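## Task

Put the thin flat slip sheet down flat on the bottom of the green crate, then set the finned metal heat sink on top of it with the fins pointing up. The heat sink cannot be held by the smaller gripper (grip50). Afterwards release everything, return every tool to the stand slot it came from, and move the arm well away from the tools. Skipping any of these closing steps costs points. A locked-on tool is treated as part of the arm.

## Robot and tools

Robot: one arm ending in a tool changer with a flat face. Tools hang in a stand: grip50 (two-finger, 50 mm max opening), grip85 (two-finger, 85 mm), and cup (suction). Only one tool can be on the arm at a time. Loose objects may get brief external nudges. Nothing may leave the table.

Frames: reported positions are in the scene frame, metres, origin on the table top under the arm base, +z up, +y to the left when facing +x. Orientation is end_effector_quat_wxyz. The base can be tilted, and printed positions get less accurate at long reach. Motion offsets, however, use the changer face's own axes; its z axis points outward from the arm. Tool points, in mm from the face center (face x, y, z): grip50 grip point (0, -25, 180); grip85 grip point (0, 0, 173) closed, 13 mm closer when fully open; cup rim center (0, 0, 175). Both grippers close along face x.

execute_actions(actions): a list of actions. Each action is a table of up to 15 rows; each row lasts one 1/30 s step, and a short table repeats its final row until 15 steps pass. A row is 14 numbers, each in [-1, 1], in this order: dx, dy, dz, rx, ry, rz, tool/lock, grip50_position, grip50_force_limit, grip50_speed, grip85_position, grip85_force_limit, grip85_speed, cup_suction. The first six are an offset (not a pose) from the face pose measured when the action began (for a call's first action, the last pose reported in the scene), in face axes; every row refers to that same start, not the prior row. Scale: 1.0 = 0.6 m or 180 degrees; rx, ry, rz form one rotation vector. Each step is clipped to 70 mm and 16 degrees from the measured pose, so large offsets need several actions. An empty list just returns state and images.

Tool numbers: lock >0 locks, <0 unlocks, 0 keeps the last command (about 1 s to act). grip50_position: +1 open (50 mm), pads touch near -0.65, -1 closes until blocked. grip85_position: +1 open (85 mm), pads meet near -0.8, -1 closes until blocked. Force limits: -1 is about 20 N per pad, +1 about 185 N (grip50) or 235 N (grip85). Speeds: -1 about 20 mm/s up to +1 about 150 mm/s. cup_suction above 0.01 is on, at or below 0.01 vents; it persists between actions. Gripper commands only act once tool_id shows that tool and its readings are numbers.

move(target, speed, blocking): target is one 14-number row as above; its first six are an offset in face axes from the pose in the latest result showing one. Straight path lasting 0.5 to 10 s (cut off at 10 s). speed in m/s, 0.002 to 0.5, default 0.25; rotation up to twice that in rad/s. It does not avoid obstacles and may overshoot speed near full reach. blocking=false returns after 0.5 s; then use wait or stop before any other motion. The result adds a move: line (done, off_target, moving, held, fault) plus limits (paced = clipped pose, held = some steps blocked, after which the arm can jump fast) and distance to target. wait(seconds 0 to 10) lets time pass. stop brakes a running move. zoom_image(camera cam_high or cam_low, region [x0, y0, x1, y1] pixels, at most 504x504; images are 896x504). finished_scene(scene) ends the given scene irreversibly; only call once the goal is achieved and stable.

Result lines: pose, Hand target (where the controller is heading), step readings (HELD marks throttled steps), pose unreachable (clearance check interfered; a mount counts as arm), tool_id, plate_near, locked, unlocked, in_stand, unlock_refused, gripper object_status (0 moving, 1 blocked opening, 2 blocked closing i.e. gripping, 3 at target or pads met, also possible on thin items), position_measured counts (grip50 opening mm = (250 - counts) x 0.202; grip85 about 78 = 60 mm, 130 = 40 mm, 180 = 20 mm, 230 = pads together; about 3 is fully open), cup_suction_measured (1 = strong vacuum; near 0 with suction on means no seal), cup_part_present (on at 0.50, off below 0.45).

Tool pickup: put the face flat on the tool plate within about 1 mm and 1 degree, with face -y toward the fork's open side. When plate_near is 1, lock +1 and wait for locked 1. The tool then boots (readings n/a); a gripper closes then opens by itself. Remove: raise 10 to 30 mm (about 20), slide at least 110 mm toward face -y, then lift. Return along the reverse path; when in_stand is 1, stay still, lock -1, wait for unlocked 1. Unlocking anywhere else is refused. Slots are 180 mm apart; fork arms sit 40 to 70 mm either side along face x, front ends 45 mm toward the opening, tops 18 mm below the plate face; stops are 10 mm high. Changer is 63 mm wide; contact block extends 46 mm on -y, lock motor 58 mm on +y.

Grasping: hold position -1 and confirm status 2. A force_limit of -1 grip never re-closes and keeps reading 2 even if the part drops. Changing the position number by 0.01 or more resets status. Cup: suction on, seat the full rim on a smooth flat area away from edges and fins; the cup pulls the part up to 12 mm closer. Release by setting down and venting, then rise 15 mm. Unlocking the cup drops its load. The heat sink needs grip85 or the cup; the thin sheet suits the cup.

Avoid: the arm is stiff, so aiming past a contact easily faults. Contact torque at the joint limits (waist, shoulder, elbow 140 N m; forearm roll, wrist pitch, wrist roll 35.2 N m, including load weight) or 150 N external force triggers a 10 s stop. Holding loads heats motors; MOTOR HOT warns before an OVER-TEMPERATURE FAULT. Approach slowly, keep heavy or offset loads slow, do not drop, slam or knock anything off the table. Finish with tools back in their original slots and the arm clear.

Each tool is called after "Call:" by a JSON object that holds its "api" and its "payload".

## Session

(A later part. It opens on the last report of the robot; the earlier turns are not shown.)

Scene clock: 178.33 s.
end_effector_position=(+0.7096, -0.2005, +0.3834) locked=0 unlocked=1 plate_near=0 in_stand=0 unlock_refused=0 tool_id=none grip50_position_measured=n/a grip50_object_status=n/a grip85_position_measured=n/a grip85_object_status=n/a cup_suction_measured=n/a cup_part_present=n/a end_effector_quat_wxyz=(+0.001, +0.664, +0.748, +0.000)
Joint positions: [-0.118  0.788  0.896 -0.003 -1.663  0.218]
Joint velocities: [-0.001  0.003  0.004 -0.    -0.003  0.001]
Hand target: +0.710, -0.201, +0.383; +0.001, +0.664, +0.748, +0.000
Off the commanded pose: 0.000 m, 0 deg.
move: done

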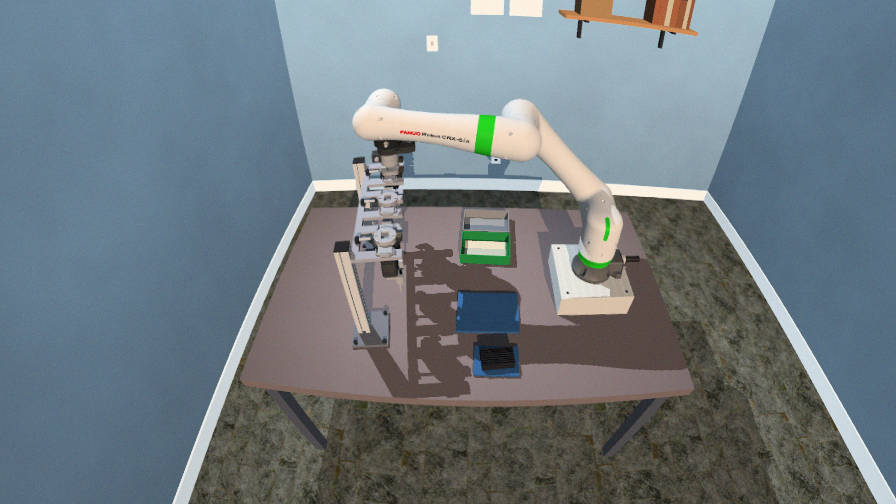

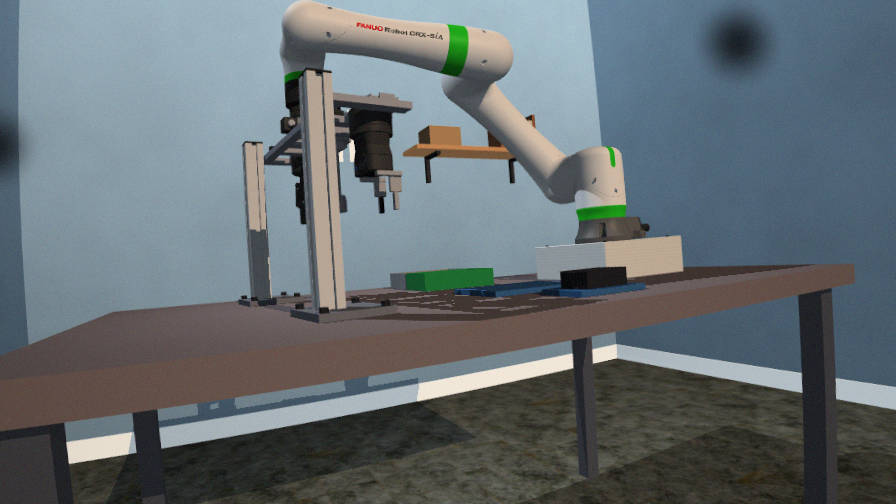

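Call:
{"api": "execute_actions", "payload": {"actions": [[[0,0.001,0.002,0,0,0,0,1,0,0,1,0,0,0],[0,0.001,0.005,0,0,0,0,1,0,0,1,0,0,0],[0,0.001,0.008,0,0,0,0,1,0,0,1,0,0,0],[0,0.001,0.011,0,0,0,0,1,0,0,1,0,0,0],[0,0.001,0.0135,0,0,0,0,1,0,0,1,0,0,0],[0,0.001,0.015,0,0,0,0,1,0,0,1,0,0,0],[0,0.001,0.016,0,0,0,0,1,0,0,1,0,0,0],[0,0.001,0.017,0,0,0,0,1,0,0,1,0,0,0],[0,0.001,0.018,0,0,0,0,1,0,0,1,0,0,0]],[[0,0,0.003,0,0,0,0,1,0,0,1,0,0,0]]]}}

Call:
{"api": "zoom_image", "payload": {"camera": "cam_high", "region": [370, 145, 410, 185]}}

Scene clock: 182.27 s.
end_effector_position=(+0.7102, -0.2004, +0.3709) locked=0 unlocked=1 plate_near=0 in_stand=0 unlock_refused=0 tool_id=none grip50_position_measured=n/a grip50_object_status=n/a grip85_position_measured=n/a grip85_object_status=n/a cup_suction_measured=n/a cup_part_present=n/a end_effector_quat_wxyz=(+0.001, +0.664, +0.748, +0.000)
Joint positions: [-0.118  0.786  0.864 -0.003 -1.633  0.218]
Joint velocities: [ 0.001 -0.    -0.001 -0.002 -0.     0.   ]
Hand target: +0.710, -0.200, +0.371; +0.001, +0.664, +0.748, +0.000
Off the commanded pose: 0.000 m, 0 deg.
Step readings (end_effector_position; steps 1 to 15: 1st action; 16 to 30: 2nd action):
0: (+0.7096, -0.2005, +0.3834)
1: (+0.7096, -0.2005, +0.3833)
2: (+0.7097, -0.2005, +0.3830)
4: (+0.7100, -0.2006, +0.3809)
8: (+0.7101, -0.2006, +0.3750)
15: (+0.7102, -0.2004, +0.3727)
16: (+0.7102, -0.2004, +0.3726)
17: (+0.7102, -0.2004, +0.3721)
19: (+0.7102, -0.2004, +0.3711)
23: (+0.7102, -0.2004, +0.3709)
30: end_effector_position above

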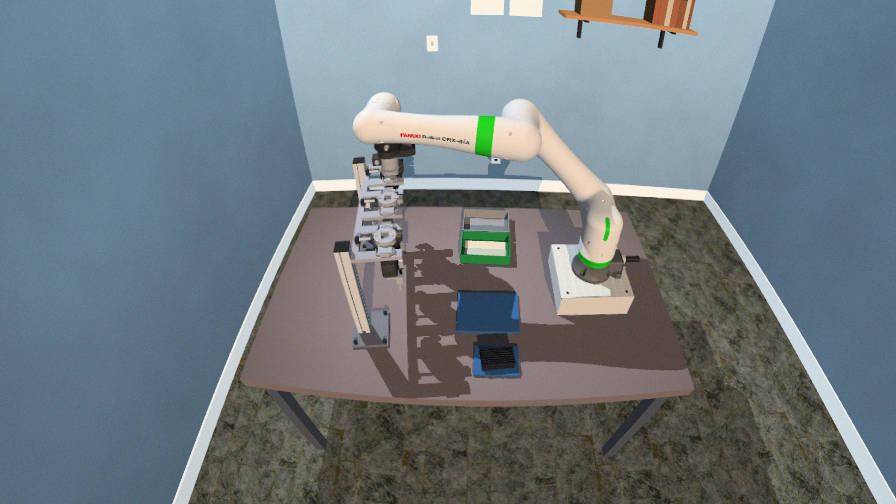

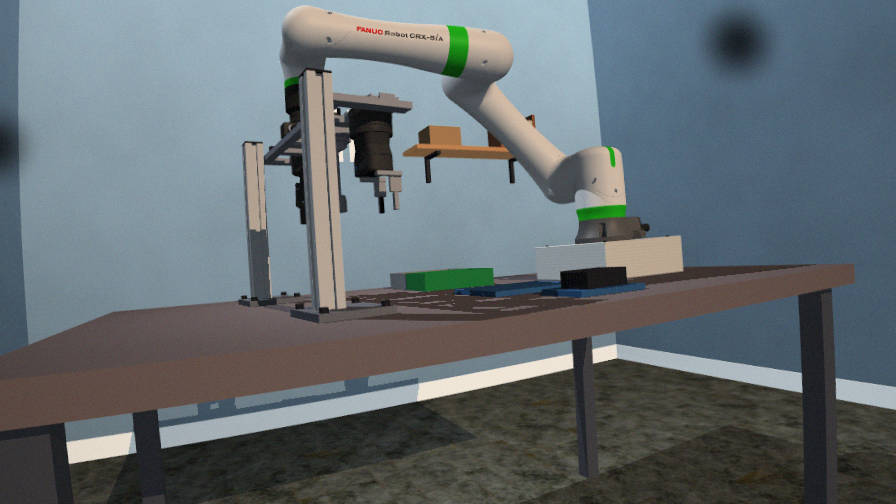

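Region (370, 145, 410, 185) of cam_high's 896x504 image, scaled by 12.600, with more detail than that image has.

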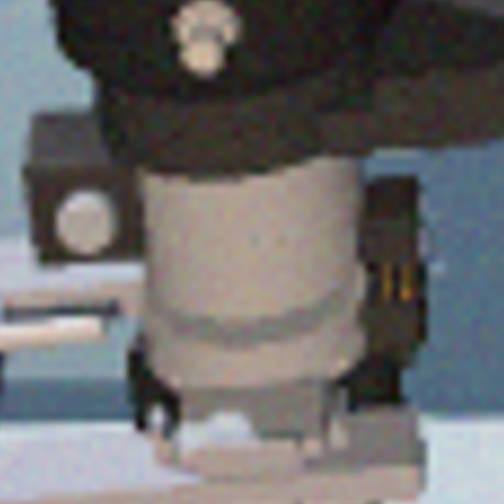

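Aligned and free so far. Continue down in small steps.

Call:
{"api": "execute_actions", "payload": {"actions": [[[0,0,0.0025,0,0,0,0,1,0,0,1,0,0,0]],[[0,0,0.003,0,0,0,0,1,0,0,1,0,0,0]]]}}

Scene clock: 184.00 s.
end_effector_position=(+0.7102, -0.2004, +0.3676) locked=0 unlocked=1 plate_near=0 in_stand=0 unlock_refused=0 tool_id=none grip50_position_measured=n/a grip50_object_status=n/a grip85_position_measured=n/a grip85_object_status=n/a cup_suction_measured=n/a cup_part_present=n/a end_effector_quat_wxyz=(+0.001, +0.664, +0.748, +0.000)
Joint positions: [-0.118  0.785  0.855 -0.003 -1.624  0.218]
Joint velocities: [ 0.001 -0.     0.001 -0.001  0.    -0.001]
Hand target: +0.710, -0.200, +0.368; +0.001, +0.664, +0.748, +0.000
Off the commanded pose: 0.000 m, 0 deg.
Step readings (end_effector_position; steps 1 to 15: 1st action; 16 to 30: 2nd action):
0: (+0.7102, -0.2004, +0.3709)
1: (+0.7102, -0.2004, +0.3708)
2: (+0.7102, -0.2004, +0.3704)
4: (+0.7102, -0.2004, +0.3696)
8: (+0.7102, -0.2004, +0.3694)
15: (+0.7102, -0.2004, +0.3694)
16: (+0.7102, -0.2004, +0.3693)
17: (+0.7102, -0.2004, +0.3688)
19: (+0.7102, -0.2004, +0.3678)
23: (+0.7102, -0.2004, +0.3676)
30: end_effector_position above

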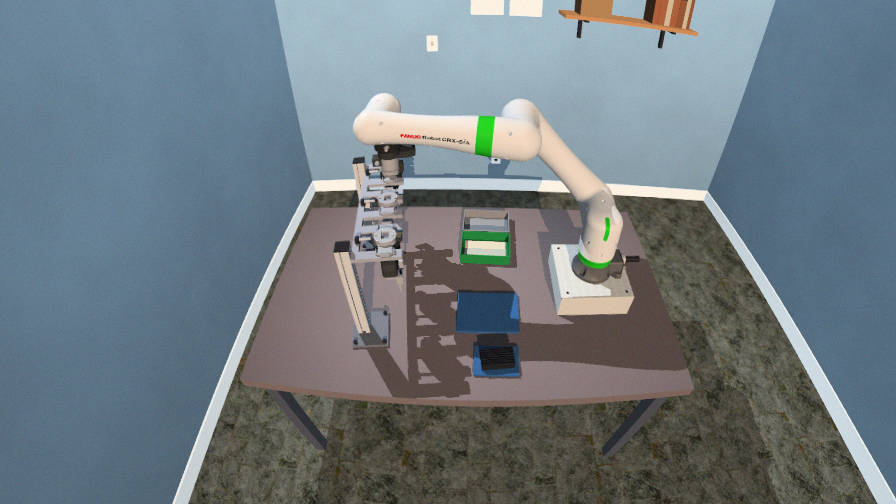

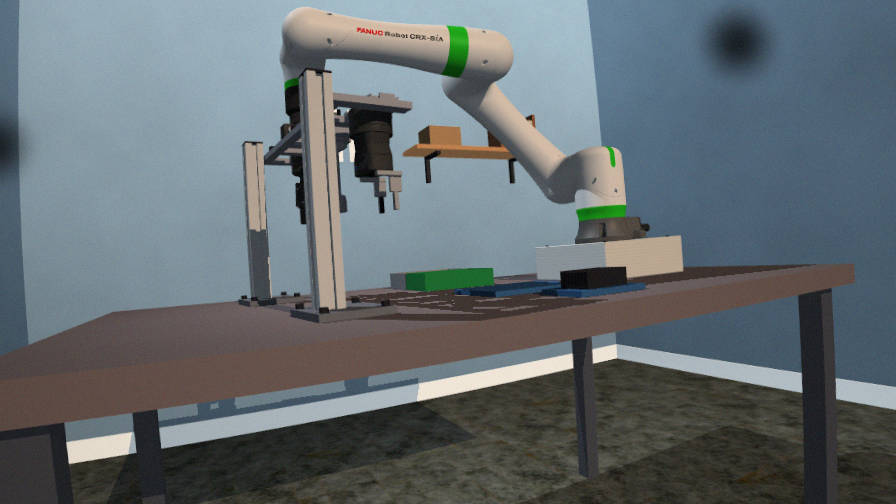

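Call:
{"api": "execute_actions", "payload": {"actions": [[[0,0,0.001,0,0,0,0,1,0,0,1,0,0,0],[0,0,0.002,0,0,0,0,1,0,0,1,0,0,0],[0,0,0.003,0,0,0,0,1,0,0,1,0,0,0],[0,0,0.004,0,0,0,0,1,0,0,1,0,0,0]],[[0,0,0.001,0,0,0,0,1,0,0,1,0,0,0],[0,0,0.002,0,0,0,0,1,0,0,1,0,0,0],[0,0,0.0035,0,0,0,0,1,0,0,1,0,0,0]]]}}

Scene clock: 185.83 s.
end_effector_position=(+0.7102, -0.2005, +0.3632) locked=0 unlocked=1 plate_near=0 in_stand=1 unlock_refused=0 tool_id=none grip50_position_measured=n/a grip50_object_status=n/a grip85_position_measured=n/a grip85_object_status=n/a cup_suction_measured=n/a cup_part_present=n/a end_effector_quat_wxyz=(+0.001, +0.664, +0.748, +0.000)
Joint positions: [-0.118  0.784  0.844 -0.003 -1.613  0.218]
Joint velocities: [ 0.001  0.     0.     0.001  0.002 -0.   ]
Hand target: +0.710, -0.200, +0.363; +0.001, +0.664, +0.748, +0.000
Off the commanded pose: 0.000 m, 0 deg.
Step readings (end_effector_position; steps 1 to 15: 1st action; 16 to 30: 2nd action):
0: (+0.7102, -0.2004, +0.3676)
1: (+0.7102, -0.2004, +0.3675)
2: (+0.7102, -0.2004, +0.3673)
4: (+0.7102, -0.2005, +0.3664)
8: (+0.7102, -0.2005, +0.3653)
15: (+0.7102, -0.2005, +0.3652)
16: (+0.7102, -0.2005, +0.3651)
17: (+0.7102, -0.2005, +0.3649)
19: (+0.7102, -0.2005, +0.3640)
23: (+0.7103, -0.2005, +0.3633)
30: end_effector_position above

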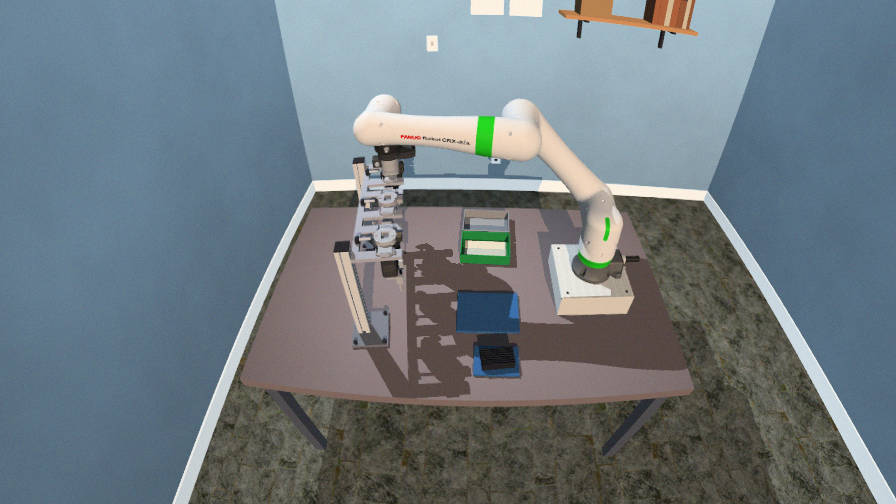

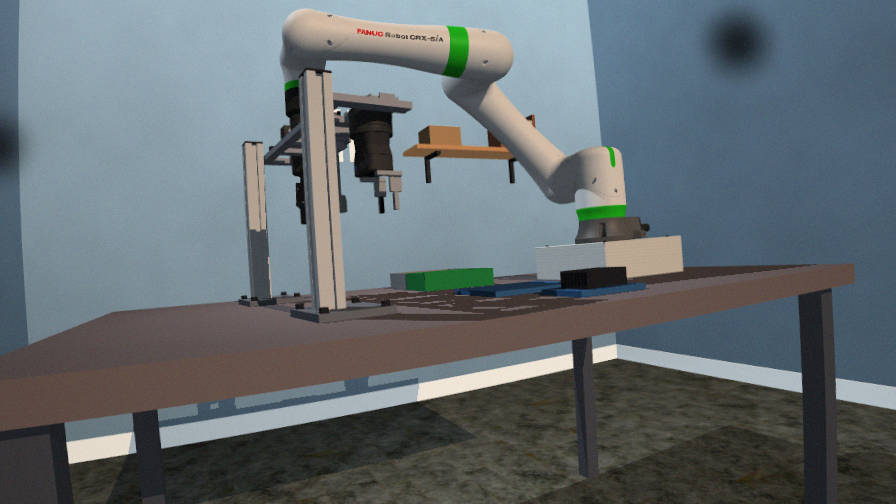

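Call:
{"api": "execute_actions", "payload": {"actions": [[[0,0.0005,0.0005,0,0,0,0,1,0,0,1,0,0,0],[0,0.0005,0.001,0,0,0,0,1,0,0,1,0,0,0],[0,0.0005,0.0017,0,0,0,0,1,0,0,1,0,0,0]]]}}

Scene clock: 187.10 s.
end_effector_position=(+0.7105, -0.2004, +0.3622) locked=0 unlocked=1 plate_near=1 in_stand=1 unlock_refused=0 tool_id=none grip50_position_measured=n/a grip50_object_status=n/a grip85_position_measured=n/a grip85_object_status=n/a cup_suction_measured=n/a cup_part_present=n/a end_effector_quat_wxyz=(+0.001, +0.664, +0.748, +0.000)
Joint positions: [-0.118  0.785  0.843 -0.003 -1.612  0.218]
Joint velocities: [ 0.     0.     0.    -0.    -0.001 -0.   ]
Hand target: +0.711, -0.200, +0.362; +0.001, +0.664, +0.748, +0.000
Off the commanded pose: 0.000 m, 0 deg.
Step readings (end_effector_position):
0: (+0.7102, -0.2005, +0.3631)
1: (+0.7102, -0.2005, +0.3631)
2: (+0.7103, -0.2005, +0.3629)
4: (+0.7103, -0.2004, +0.3626)
8: (+0.7105, -0.2004, +0.3623)
15: end_effector_position above

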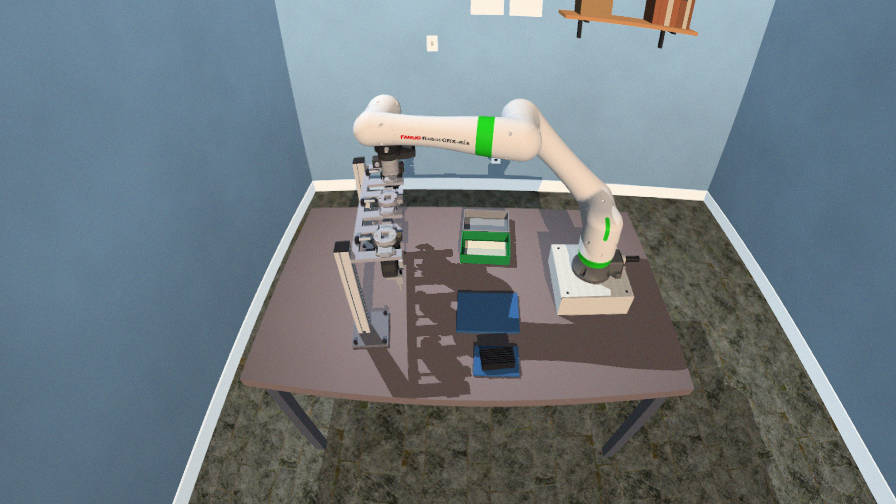

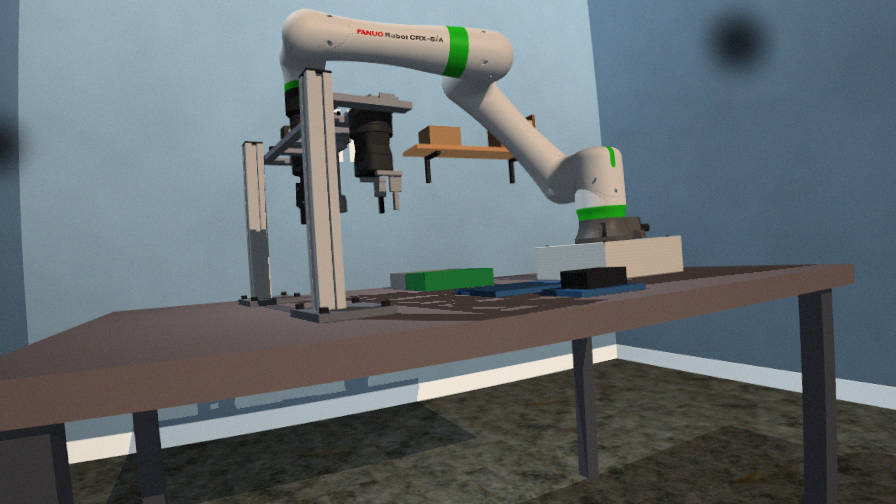

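Call:
{"api": "execute_actions", "payload": {"actions": [[[0,0,0.0002,0,0,0,1,1,0,0,1,0,0,0]]]}}

Call:
{"api": "zoom_image", "payload": {"camera": "cam_high", "region": [465, 335, 525, 385]}}

Scene clock: 188.33 s.
end_effector_position=(+0.7106, -0.2004, +0.3621) locked=0 unlocked=0 plate_near=1 in_stand=1 unlock_refused=0 tool_id=none grip50_position_measured=n/a grip50_object_status=n/a grip85_position_measured=n/a grip85_object_status=n/a cup_suction_measured=n/a cup_part_present=n/a end_effector_quat_wxyz=(+0.001, +0.664, +0.748, +0.000)
Joint positions: [-0.118  0.785  0.842 -0.003 -1.611  0.218]
Joint velocities: [-0.     0.001 -0.001  0.001  0.005  0.   ]
Hand target: +0.710, -0.200, +0.362; +0.001, +0.664, +0.748, +0.000
Off the commanded pose: 0.000 m, 0 deg.
Step readings (end_effector_position):
0: (+0.7105, -0.2004, +0.3622)
1: (+0.7105, -0.2004, +0.3622)
2: (+0.7105, -0.2004, +0.3622)
4: (+0.7105, -0.2004, +0.3621)
8: (+0.7105, -0.2004, +0.3621)
15: end_effector_position above

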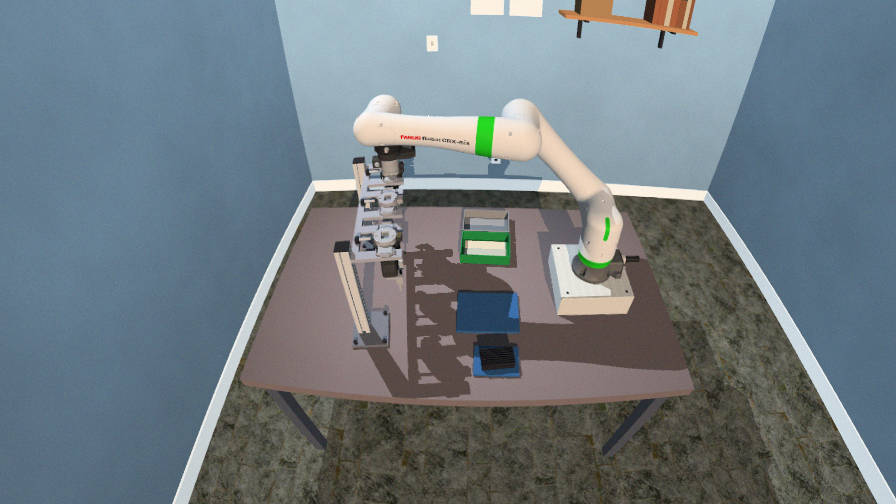

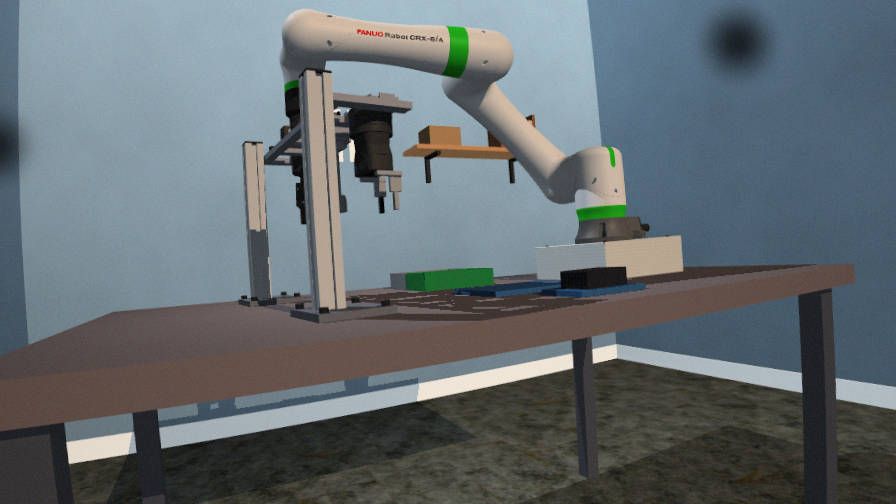

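Region (465, 335, 525, 385) of cam_high's 896x504 image, scaled by 8.400, with more detail than that image has.

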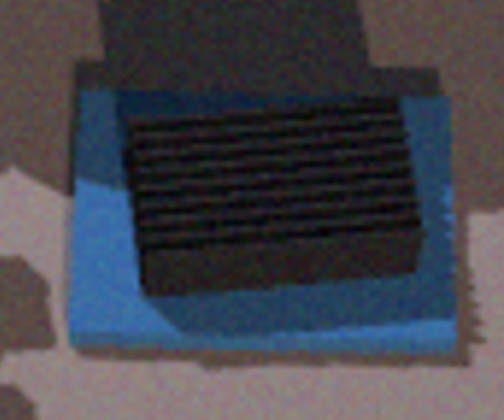

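Call:
{"api": "wait", "payload": {"seconds": 0}}

Scene clock: 196.20 s.
end_effector_position=(+0.7105, -0.2004, +0.3621) locked=1 unlocked=0 plate_near=1 in_stand=1 unlock_refused=0 tool_id=grip85 grip50_position_measured=n/a grip50_object_status=n/a grip85_position_measured=3 grip85_object_status=3 cup_suction_measured=n/a cup_part_present=n/a end_effector_quat_wxyz=(+0.001, +0.664, +0.748, +0.000)
Joint positions: [-0.118  0.785  0.842 -0.003 -1.611  0.218]
Joint velocities: [ 0.001  0.     0.    -0.001  0.002  0.   ]
Hand target: +0.710, -0.200, +0.362; +0.001, +0.664, +0.748, +0.000
Off the commanded pose: 0.000 m, 0 deg.

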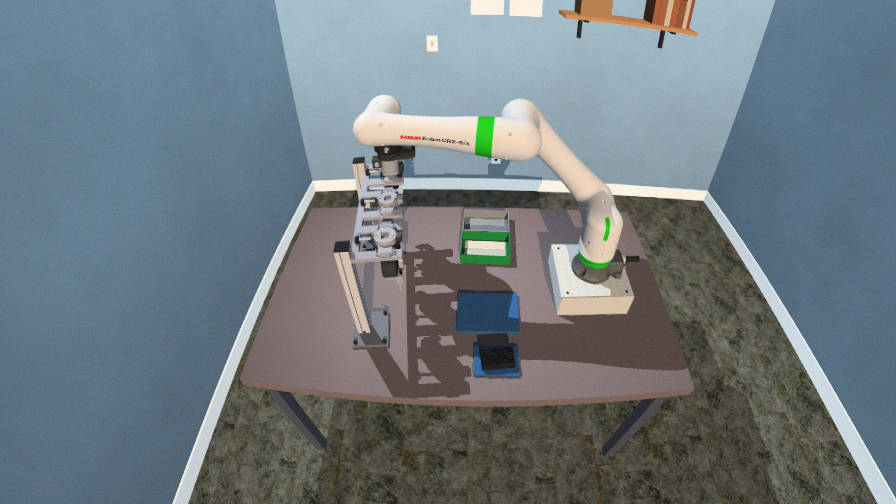

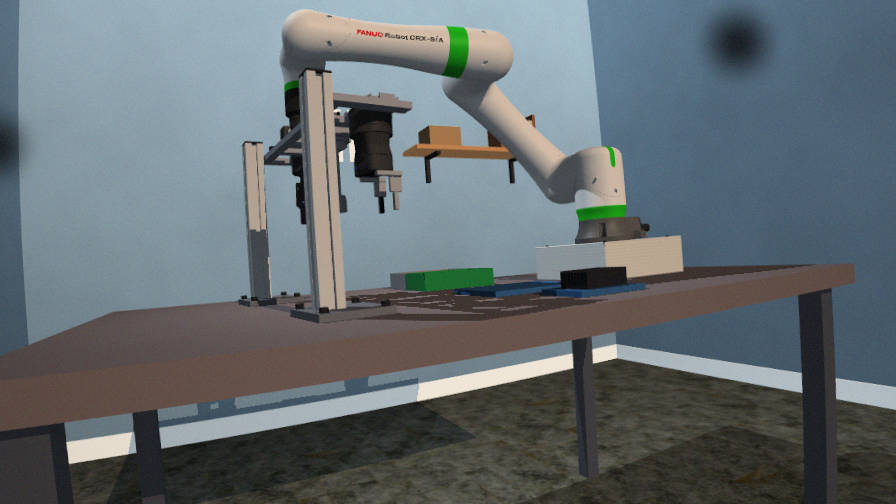

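Call:
{"api": "move", "payload": {"target": [0, 0, -0.0333, 0, 0, 0, 0, 1, 0, 0, 1, 0, 0, 0], "speed": 0.08}}

Call:
{"api": "move", "payload": {"target": [0, -0.2, 0, 0, 0, 0, 0, 1, 0, 0, 1, 0, 0, 0], "speed": 0.2}}

Call:
{"api": "move", "payload": {"target": [0.9417, -0.2993, 0.2033, 0, 0, 0.003, 0, 1, 0, 0, 1, 0, 0, 0], "speed": 0.35}}

Call:
{"api": "zoom_image", "payload": {"camera": "cam_high", "region": [450, 290, 550, 390]}}

Call:
{"api": "zoom_image", "payload": {"camera": "cam_low", "region": [510, 150, 670, 310]}}

Scene clock: 198.17 s.
end_effector_position=(+0.7105, -0.2004, +0.3820) locked=1 unlocked=0 plate_near=1 in_stand=0 unlock_refused=0 tool_id=grip85 grip50_position_measured=n/a grip50_object_status=n/a grip85_position_measured=3 grip85_object_status=3 cup_suction_measured=n/a cup_part_present=n/a end_effector_quat_wxyz=(+0.001, +0.664, +0.748, +0.000)
Joint positions: [-0.118  0.79   0.897 -0.003 -1.661  0.218]
Joint velocities: [ 0.002  0.001  0.002 -0.     0.001 -0.   ]
Hand target: +0.711, -0.200, +0.382; +0.001, +0.664, +0.748, +0.000
Off the commanded pose: 0.000 m, 0 deg.
move: done

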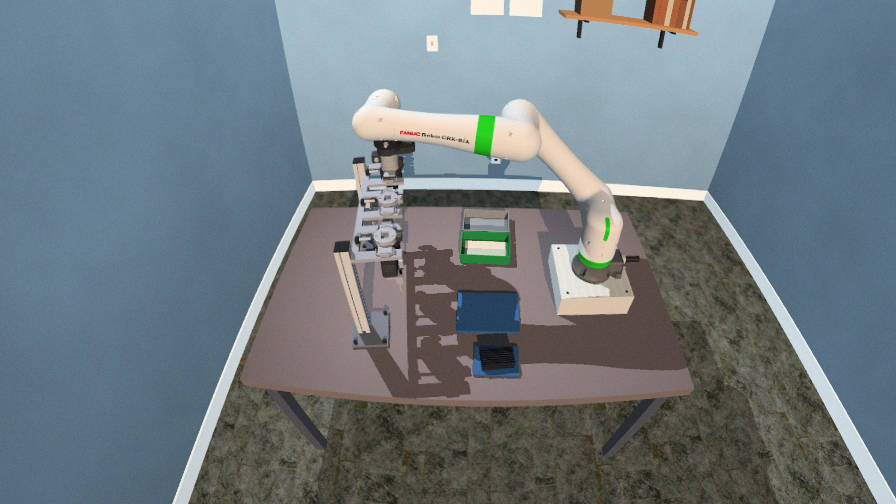

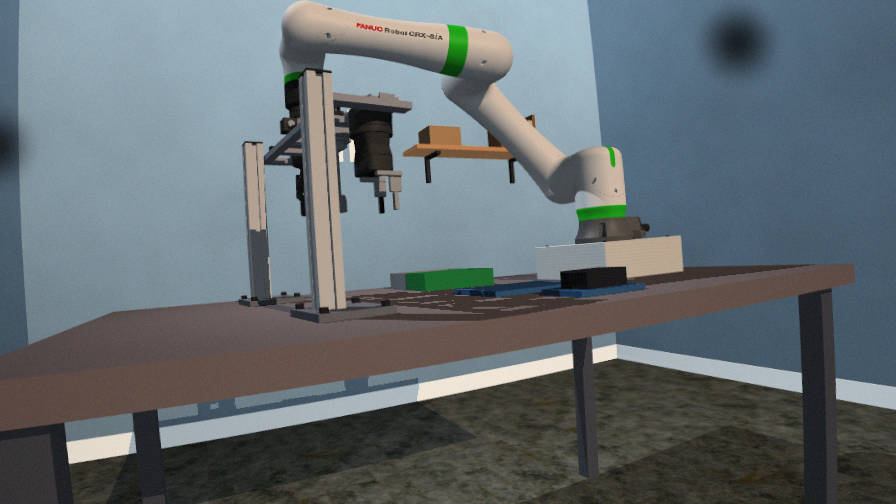

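Scene clock: 199.23 s.
end_effector_position=(+0.5913, -0.2144, +0.3821) locked=1 unlocked=0 plate_near=1 in_stand=0 unlock_refused=0 tool_id=grip85 grip50_position_measured=n/a grip50_object_status=n/a grip85_position_measured=3 grip85_object_status=3 cup_suction_measured=n/a cup_part_present=n/a end_effector_quat_wxyz=(+0.001, +0.664, +0.748, +0.000)
Joint positions: [-0.161  0.453  0.369 -0.003 -1.471  0.261]
Joint velocities: [ 0.002 -0.001 -0.001  0.001  0.     0.   ]
Hand target: +0.591, -0.214, +0.382; +0.001, +0.664, +0.748, +0.000
Off the commanded pose: 0.000 m, 0 deg.
move: done

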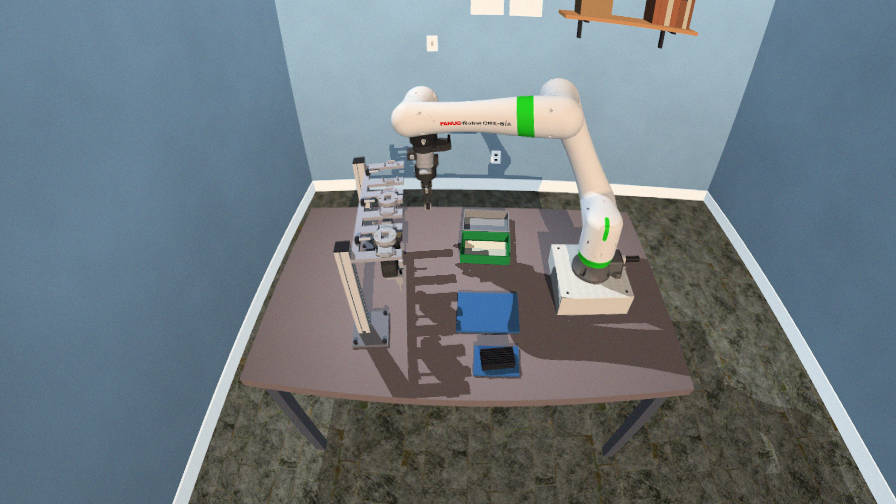

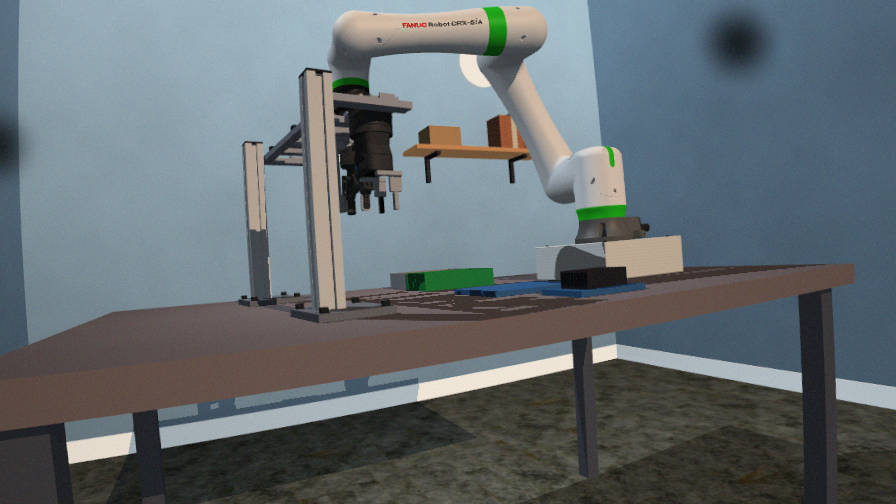

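Scene clock: 201.50 s.
end_effector_position=(+0.3473, +0.3266, +0.2604) locked=1 unlocked=0 plate_near=1 in_stand=0 unlock_refused=0 tool_id=grip85 grip50_position_measured=n/a grip50_object_status=n/a grip85_position_measured=3 grip85_object_status=3 cup_suction_measured=n/a cup_part_present=n/a end_effector_quat_wxyz=(-0.001, +0.668, +0.744, +0.001)
Joint positions: [ 1.023  0.173 -0.305  0.013 -1.082 -0.938]
Joint velocities: [ 0.002  0.001  0.001 -0.     0.001 -0.   ]
Hand target: +0.347, +0.327, +0.260; -0.001, +0.668, +0.744, +0.001
Off the commanded pose: 0.002 m, 0 deg.
move: done

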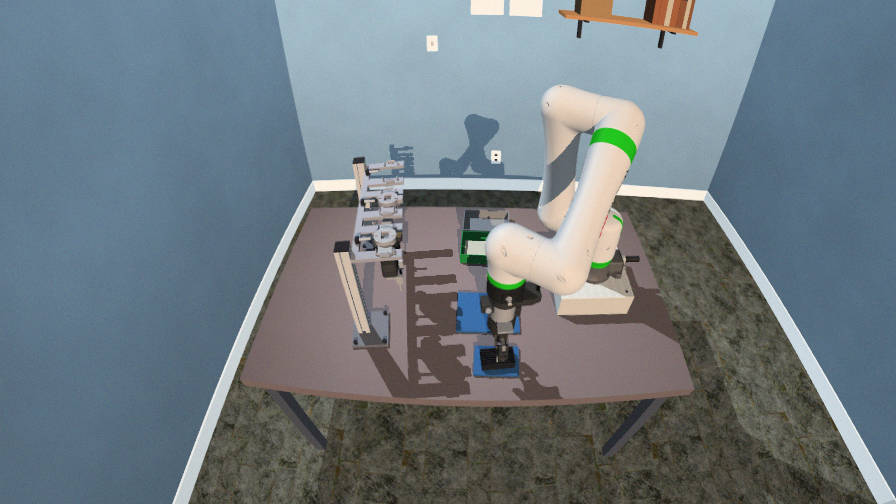

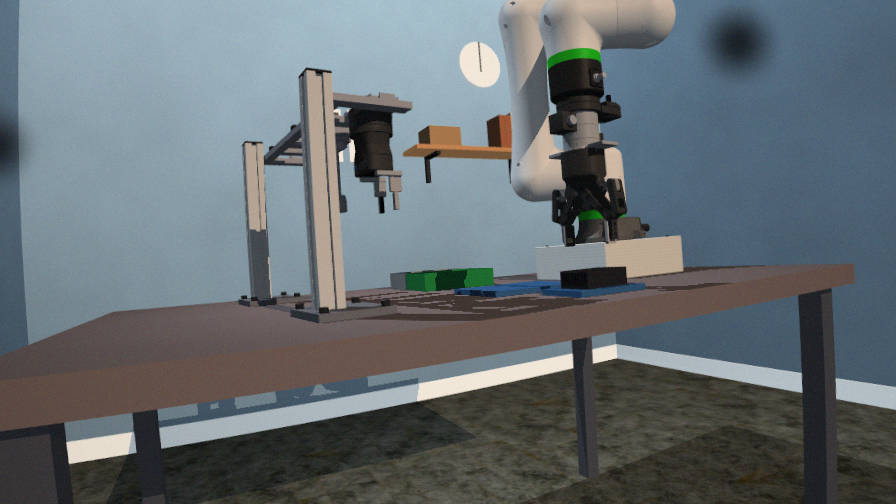

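Region (450, 290, 550, 390) of cam_high's 896x504 image, scaled by 5.040, with more detail than that image has.

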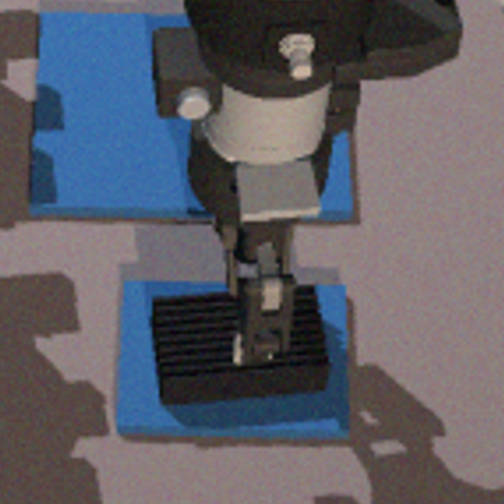

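Region (510, 150, 670, 310) of cam_low's 896x504 image, scaled by 3.150, with more detail than that image has.

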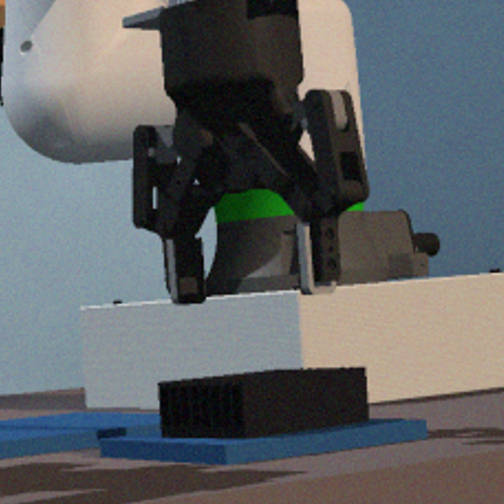

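Call:
{"api": "execute_actions", "payload": {"actions": []}}

Scene clock: 207.17 s.
end_effector_position=(+0.3473, +0.3266, +0.2604) locked=1 unlocked=0 plate_near=1 in_stand=0 unlock_refused=0 tool_id=grip85 grip50_position_measured=n/a grip50_object_status=n/a grip85_position_measured=3 grip85_object_status=3 cup_suction_measured=n/a cup_part_present=n/a end_effector_quat_wxyz=(-0.001, +0.668, +0.744, +0.001)
Joint positions: [ 1.023  0.173 -0.304  0.013 -1.082 -0.938]
Joint velocities: [ 0.     0.     0.001  0.001 -0.002  0.   ]
Hand target: +0.347, +0.327, +0.260; -0.001, +0.668, +0.744, +0.001
Off the commanded pose: 0.002 m, 0 deg.

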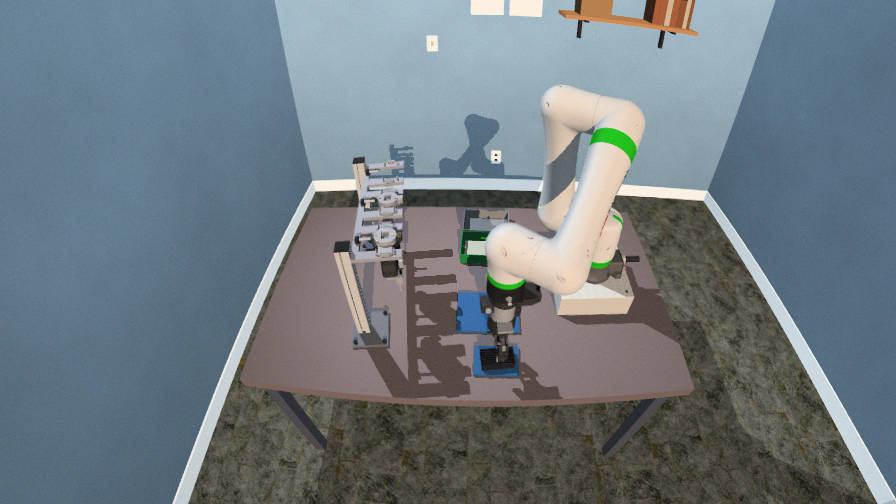

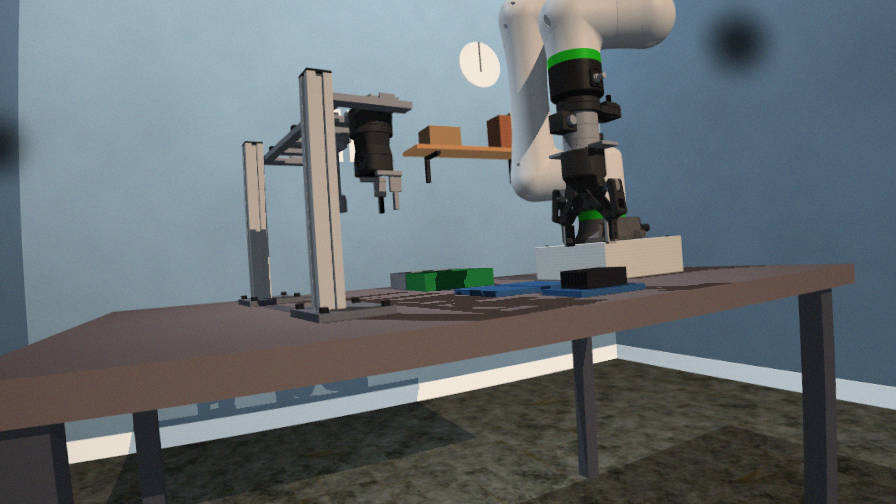

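Call:
{"api": "move", "payload": {"target": [0,0,0.055,0,0,0,0,0,0,0,1,0,0,0], "speed": 0.1}}

Call:
{"api": "zoom_image", "payload": {"camera": "cam_low", "region": [510,150,670,310]}}

Call:
{"api": "zoom_image", "payload": {"camera": "cam_high", "region": [450,300,550,390]}}

Scene clock: 208.73 s.
end_effector_position=(+0.3472, +0.3267, +0.2274) locked=1 unlocked=0 plate_near=1 in_stand=0 unlock_refused=0 tool_id=grip85 grip50_position_measured=n/a grip50_object_status=n/a grip85_position_measured=3 grip85_object_status=3 cup_suction_measured=n/a cup_part_present=n/a end_effector_quat_wxyz=(-0.001, +0.668, +0.744, +0.001)
Joint positions: [ 1.022  0.215 -0.341  0.014 -1.003 -0.939]
Joint velocities: [ 0.     0.001 -0.    -0.001  0.001  0.   ]
Hand target: +0.347, +0.327, +0.227; -0.001, +0.668, +0.744, +0.001
Off the commanded pose: 0.000 m, 0 deg.
move: done

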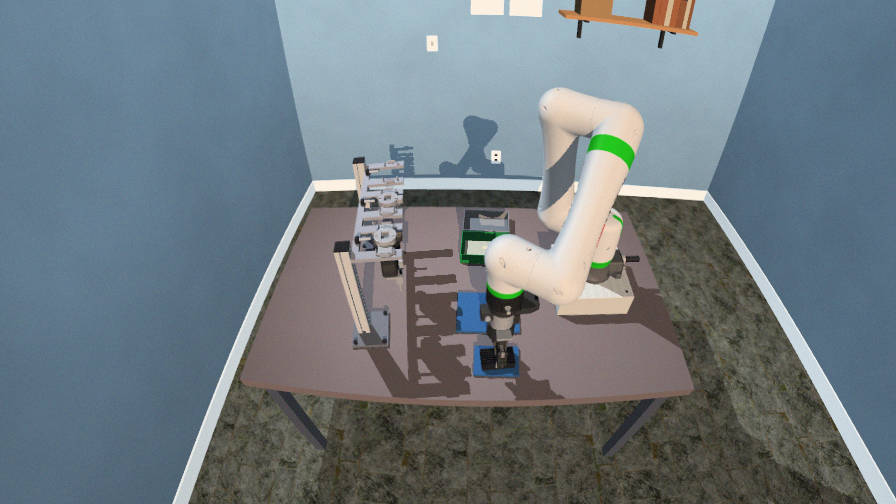

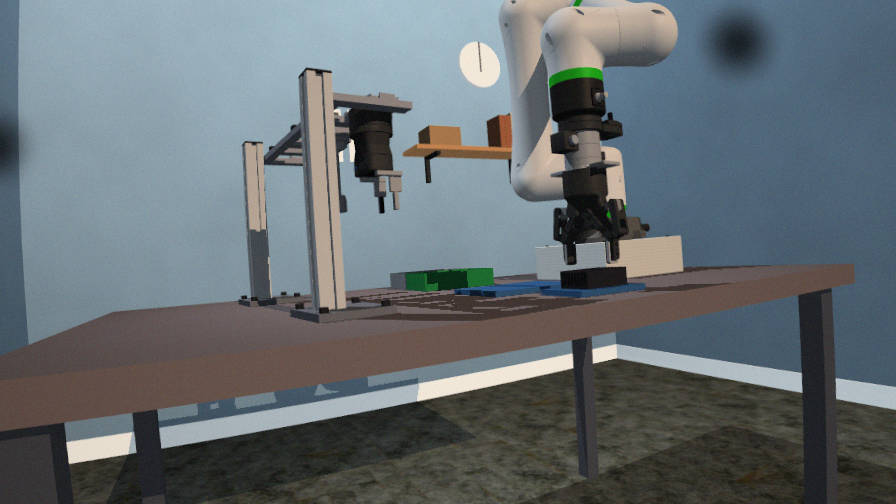

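Region (510, 150, 670, 310) of cam_low's 896x504 image, scaled by 3.150, with more detail than that image has.

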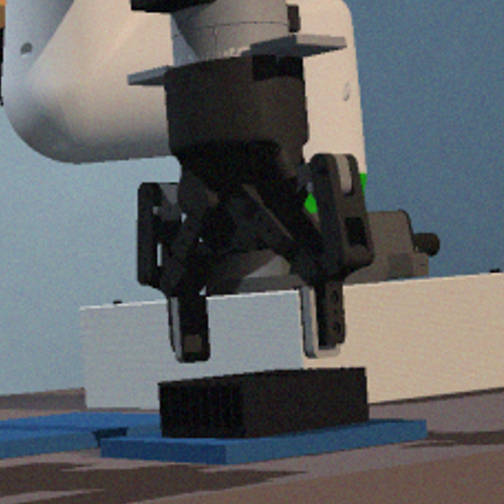

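Region (450, 300, 550, 390) of cam_high's 896x504 image, scaled by 5.040, with more detail than that image has; it fills the top 454 rows of this view, and the rest is white.

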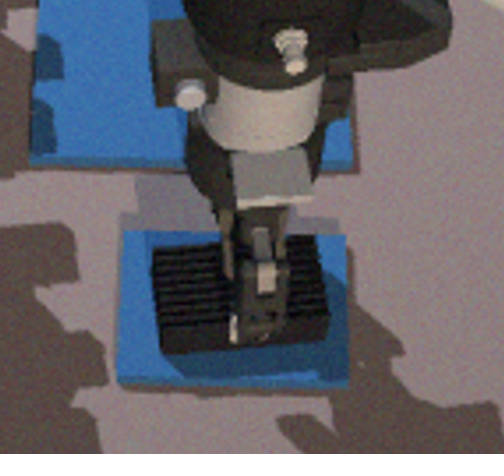

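Call:
{"api": "zoom_image", "payload": {"camera": "cam_high", "region": [470,335,530,385]}}

Region (470, 335, 530, 385) of cam_high's 896x504 image, scaled by 8.400, with more detail than that image has.

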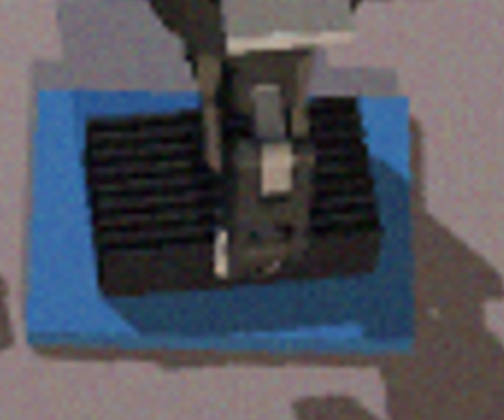

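Call:
{"api": "execute_actions", "payload": {"actions": [[[0.002,0.0015,0.0015,0,0,0,0,0,0,0,1,0,0,0],[0.004,0.003,0.003,0,0,0,0,0,0,0,1,0,0,0],[0.006,0.0045,0.0045,0,0,0,0,0,0,0,1,0,0,0],[0.0067,0.005,0.005,0,0,0,0,0,0,0,1,0,0,0]]]}}

Call:
{"api": "zoom_image", "payload": {"camera": "cam_low", "region": [545,225,645,305]}}

Call:
{"api": "zoom_image", "payload": {"camera": "cam_high", "region": [470,335,530,385]}}

Scene clock: 216.00 s.
end_effector_position=(+0.3498, +0.3310, +0.2244) locked=1 unlocked=0 plate_near=1 in_stand=0 unlock_refused=0 tool_id=grip85 grip50_position_measured=n/a grip50_object_status=n/a grip85_position_measured=3 grip85_object_status=3 cup_suction_measured=n/a cup_part_present=n/a end_effector_quat_wxyz=(-0.001, +0.668, +0.744, +0.001)
Joint positions: [ 1.022  0.23  -0.331  0.014 -0.999 -0.939]
Joint velocities: [ 0.001  0.001  0.001  0.001  0.001 -0.   ]
Hand target: +0.350, +0.331, +0.224; -0.001, +0.668, +0.744, +0.001
Off the commanded pose: 0.000 m, 0 deg.
Step readings (end_effector_position):
0: (+0.3472, +0.3266, +0.2274)
1: (+0.3472, +0.3266, +0.2273)
2: (+0.3474, +0.3269, +0.2268)
4: (+0.3484, +0.3287, +0.2256)
8: (+0.3496, +0.3307, +0.2244)
15: end_effector_position above

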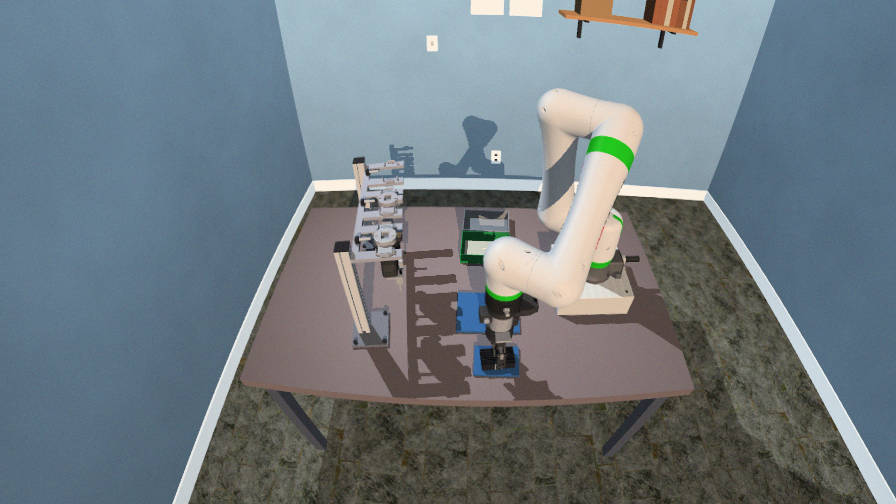

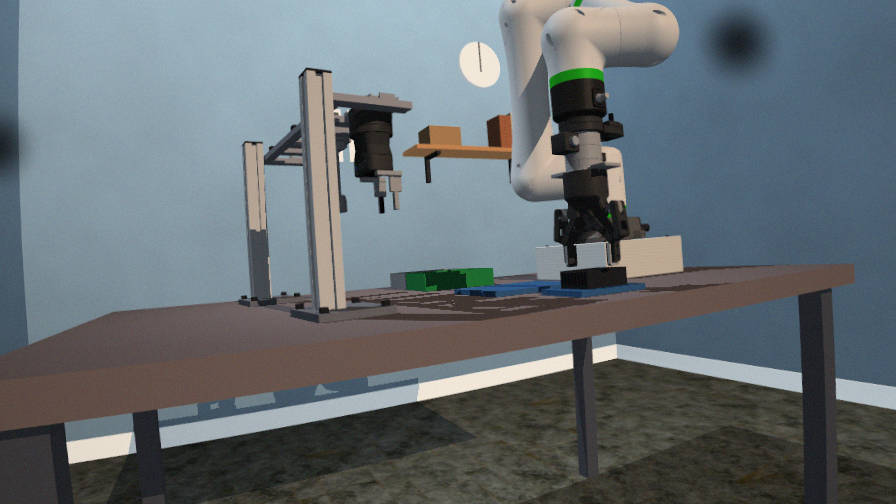

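Region (545, 225, 645, 305) of cam_low's 896x504 image, scaled by 5.040, with more detail than that image has; it fills the top 403 rows of this view, and the rest is white.

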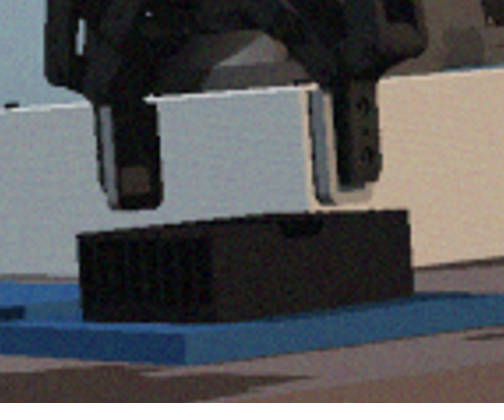

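Region (470, 335, 530, 385) of cam_high's 896x504 image, scaled by 8.400, with more detail than that image has.

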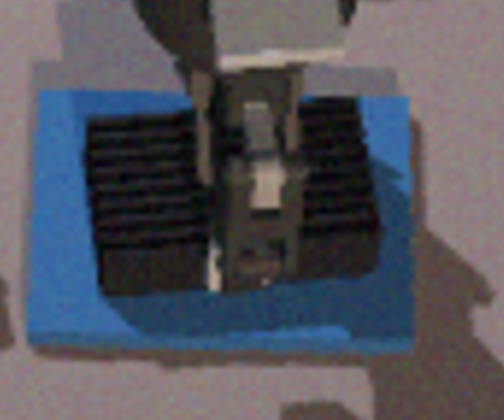

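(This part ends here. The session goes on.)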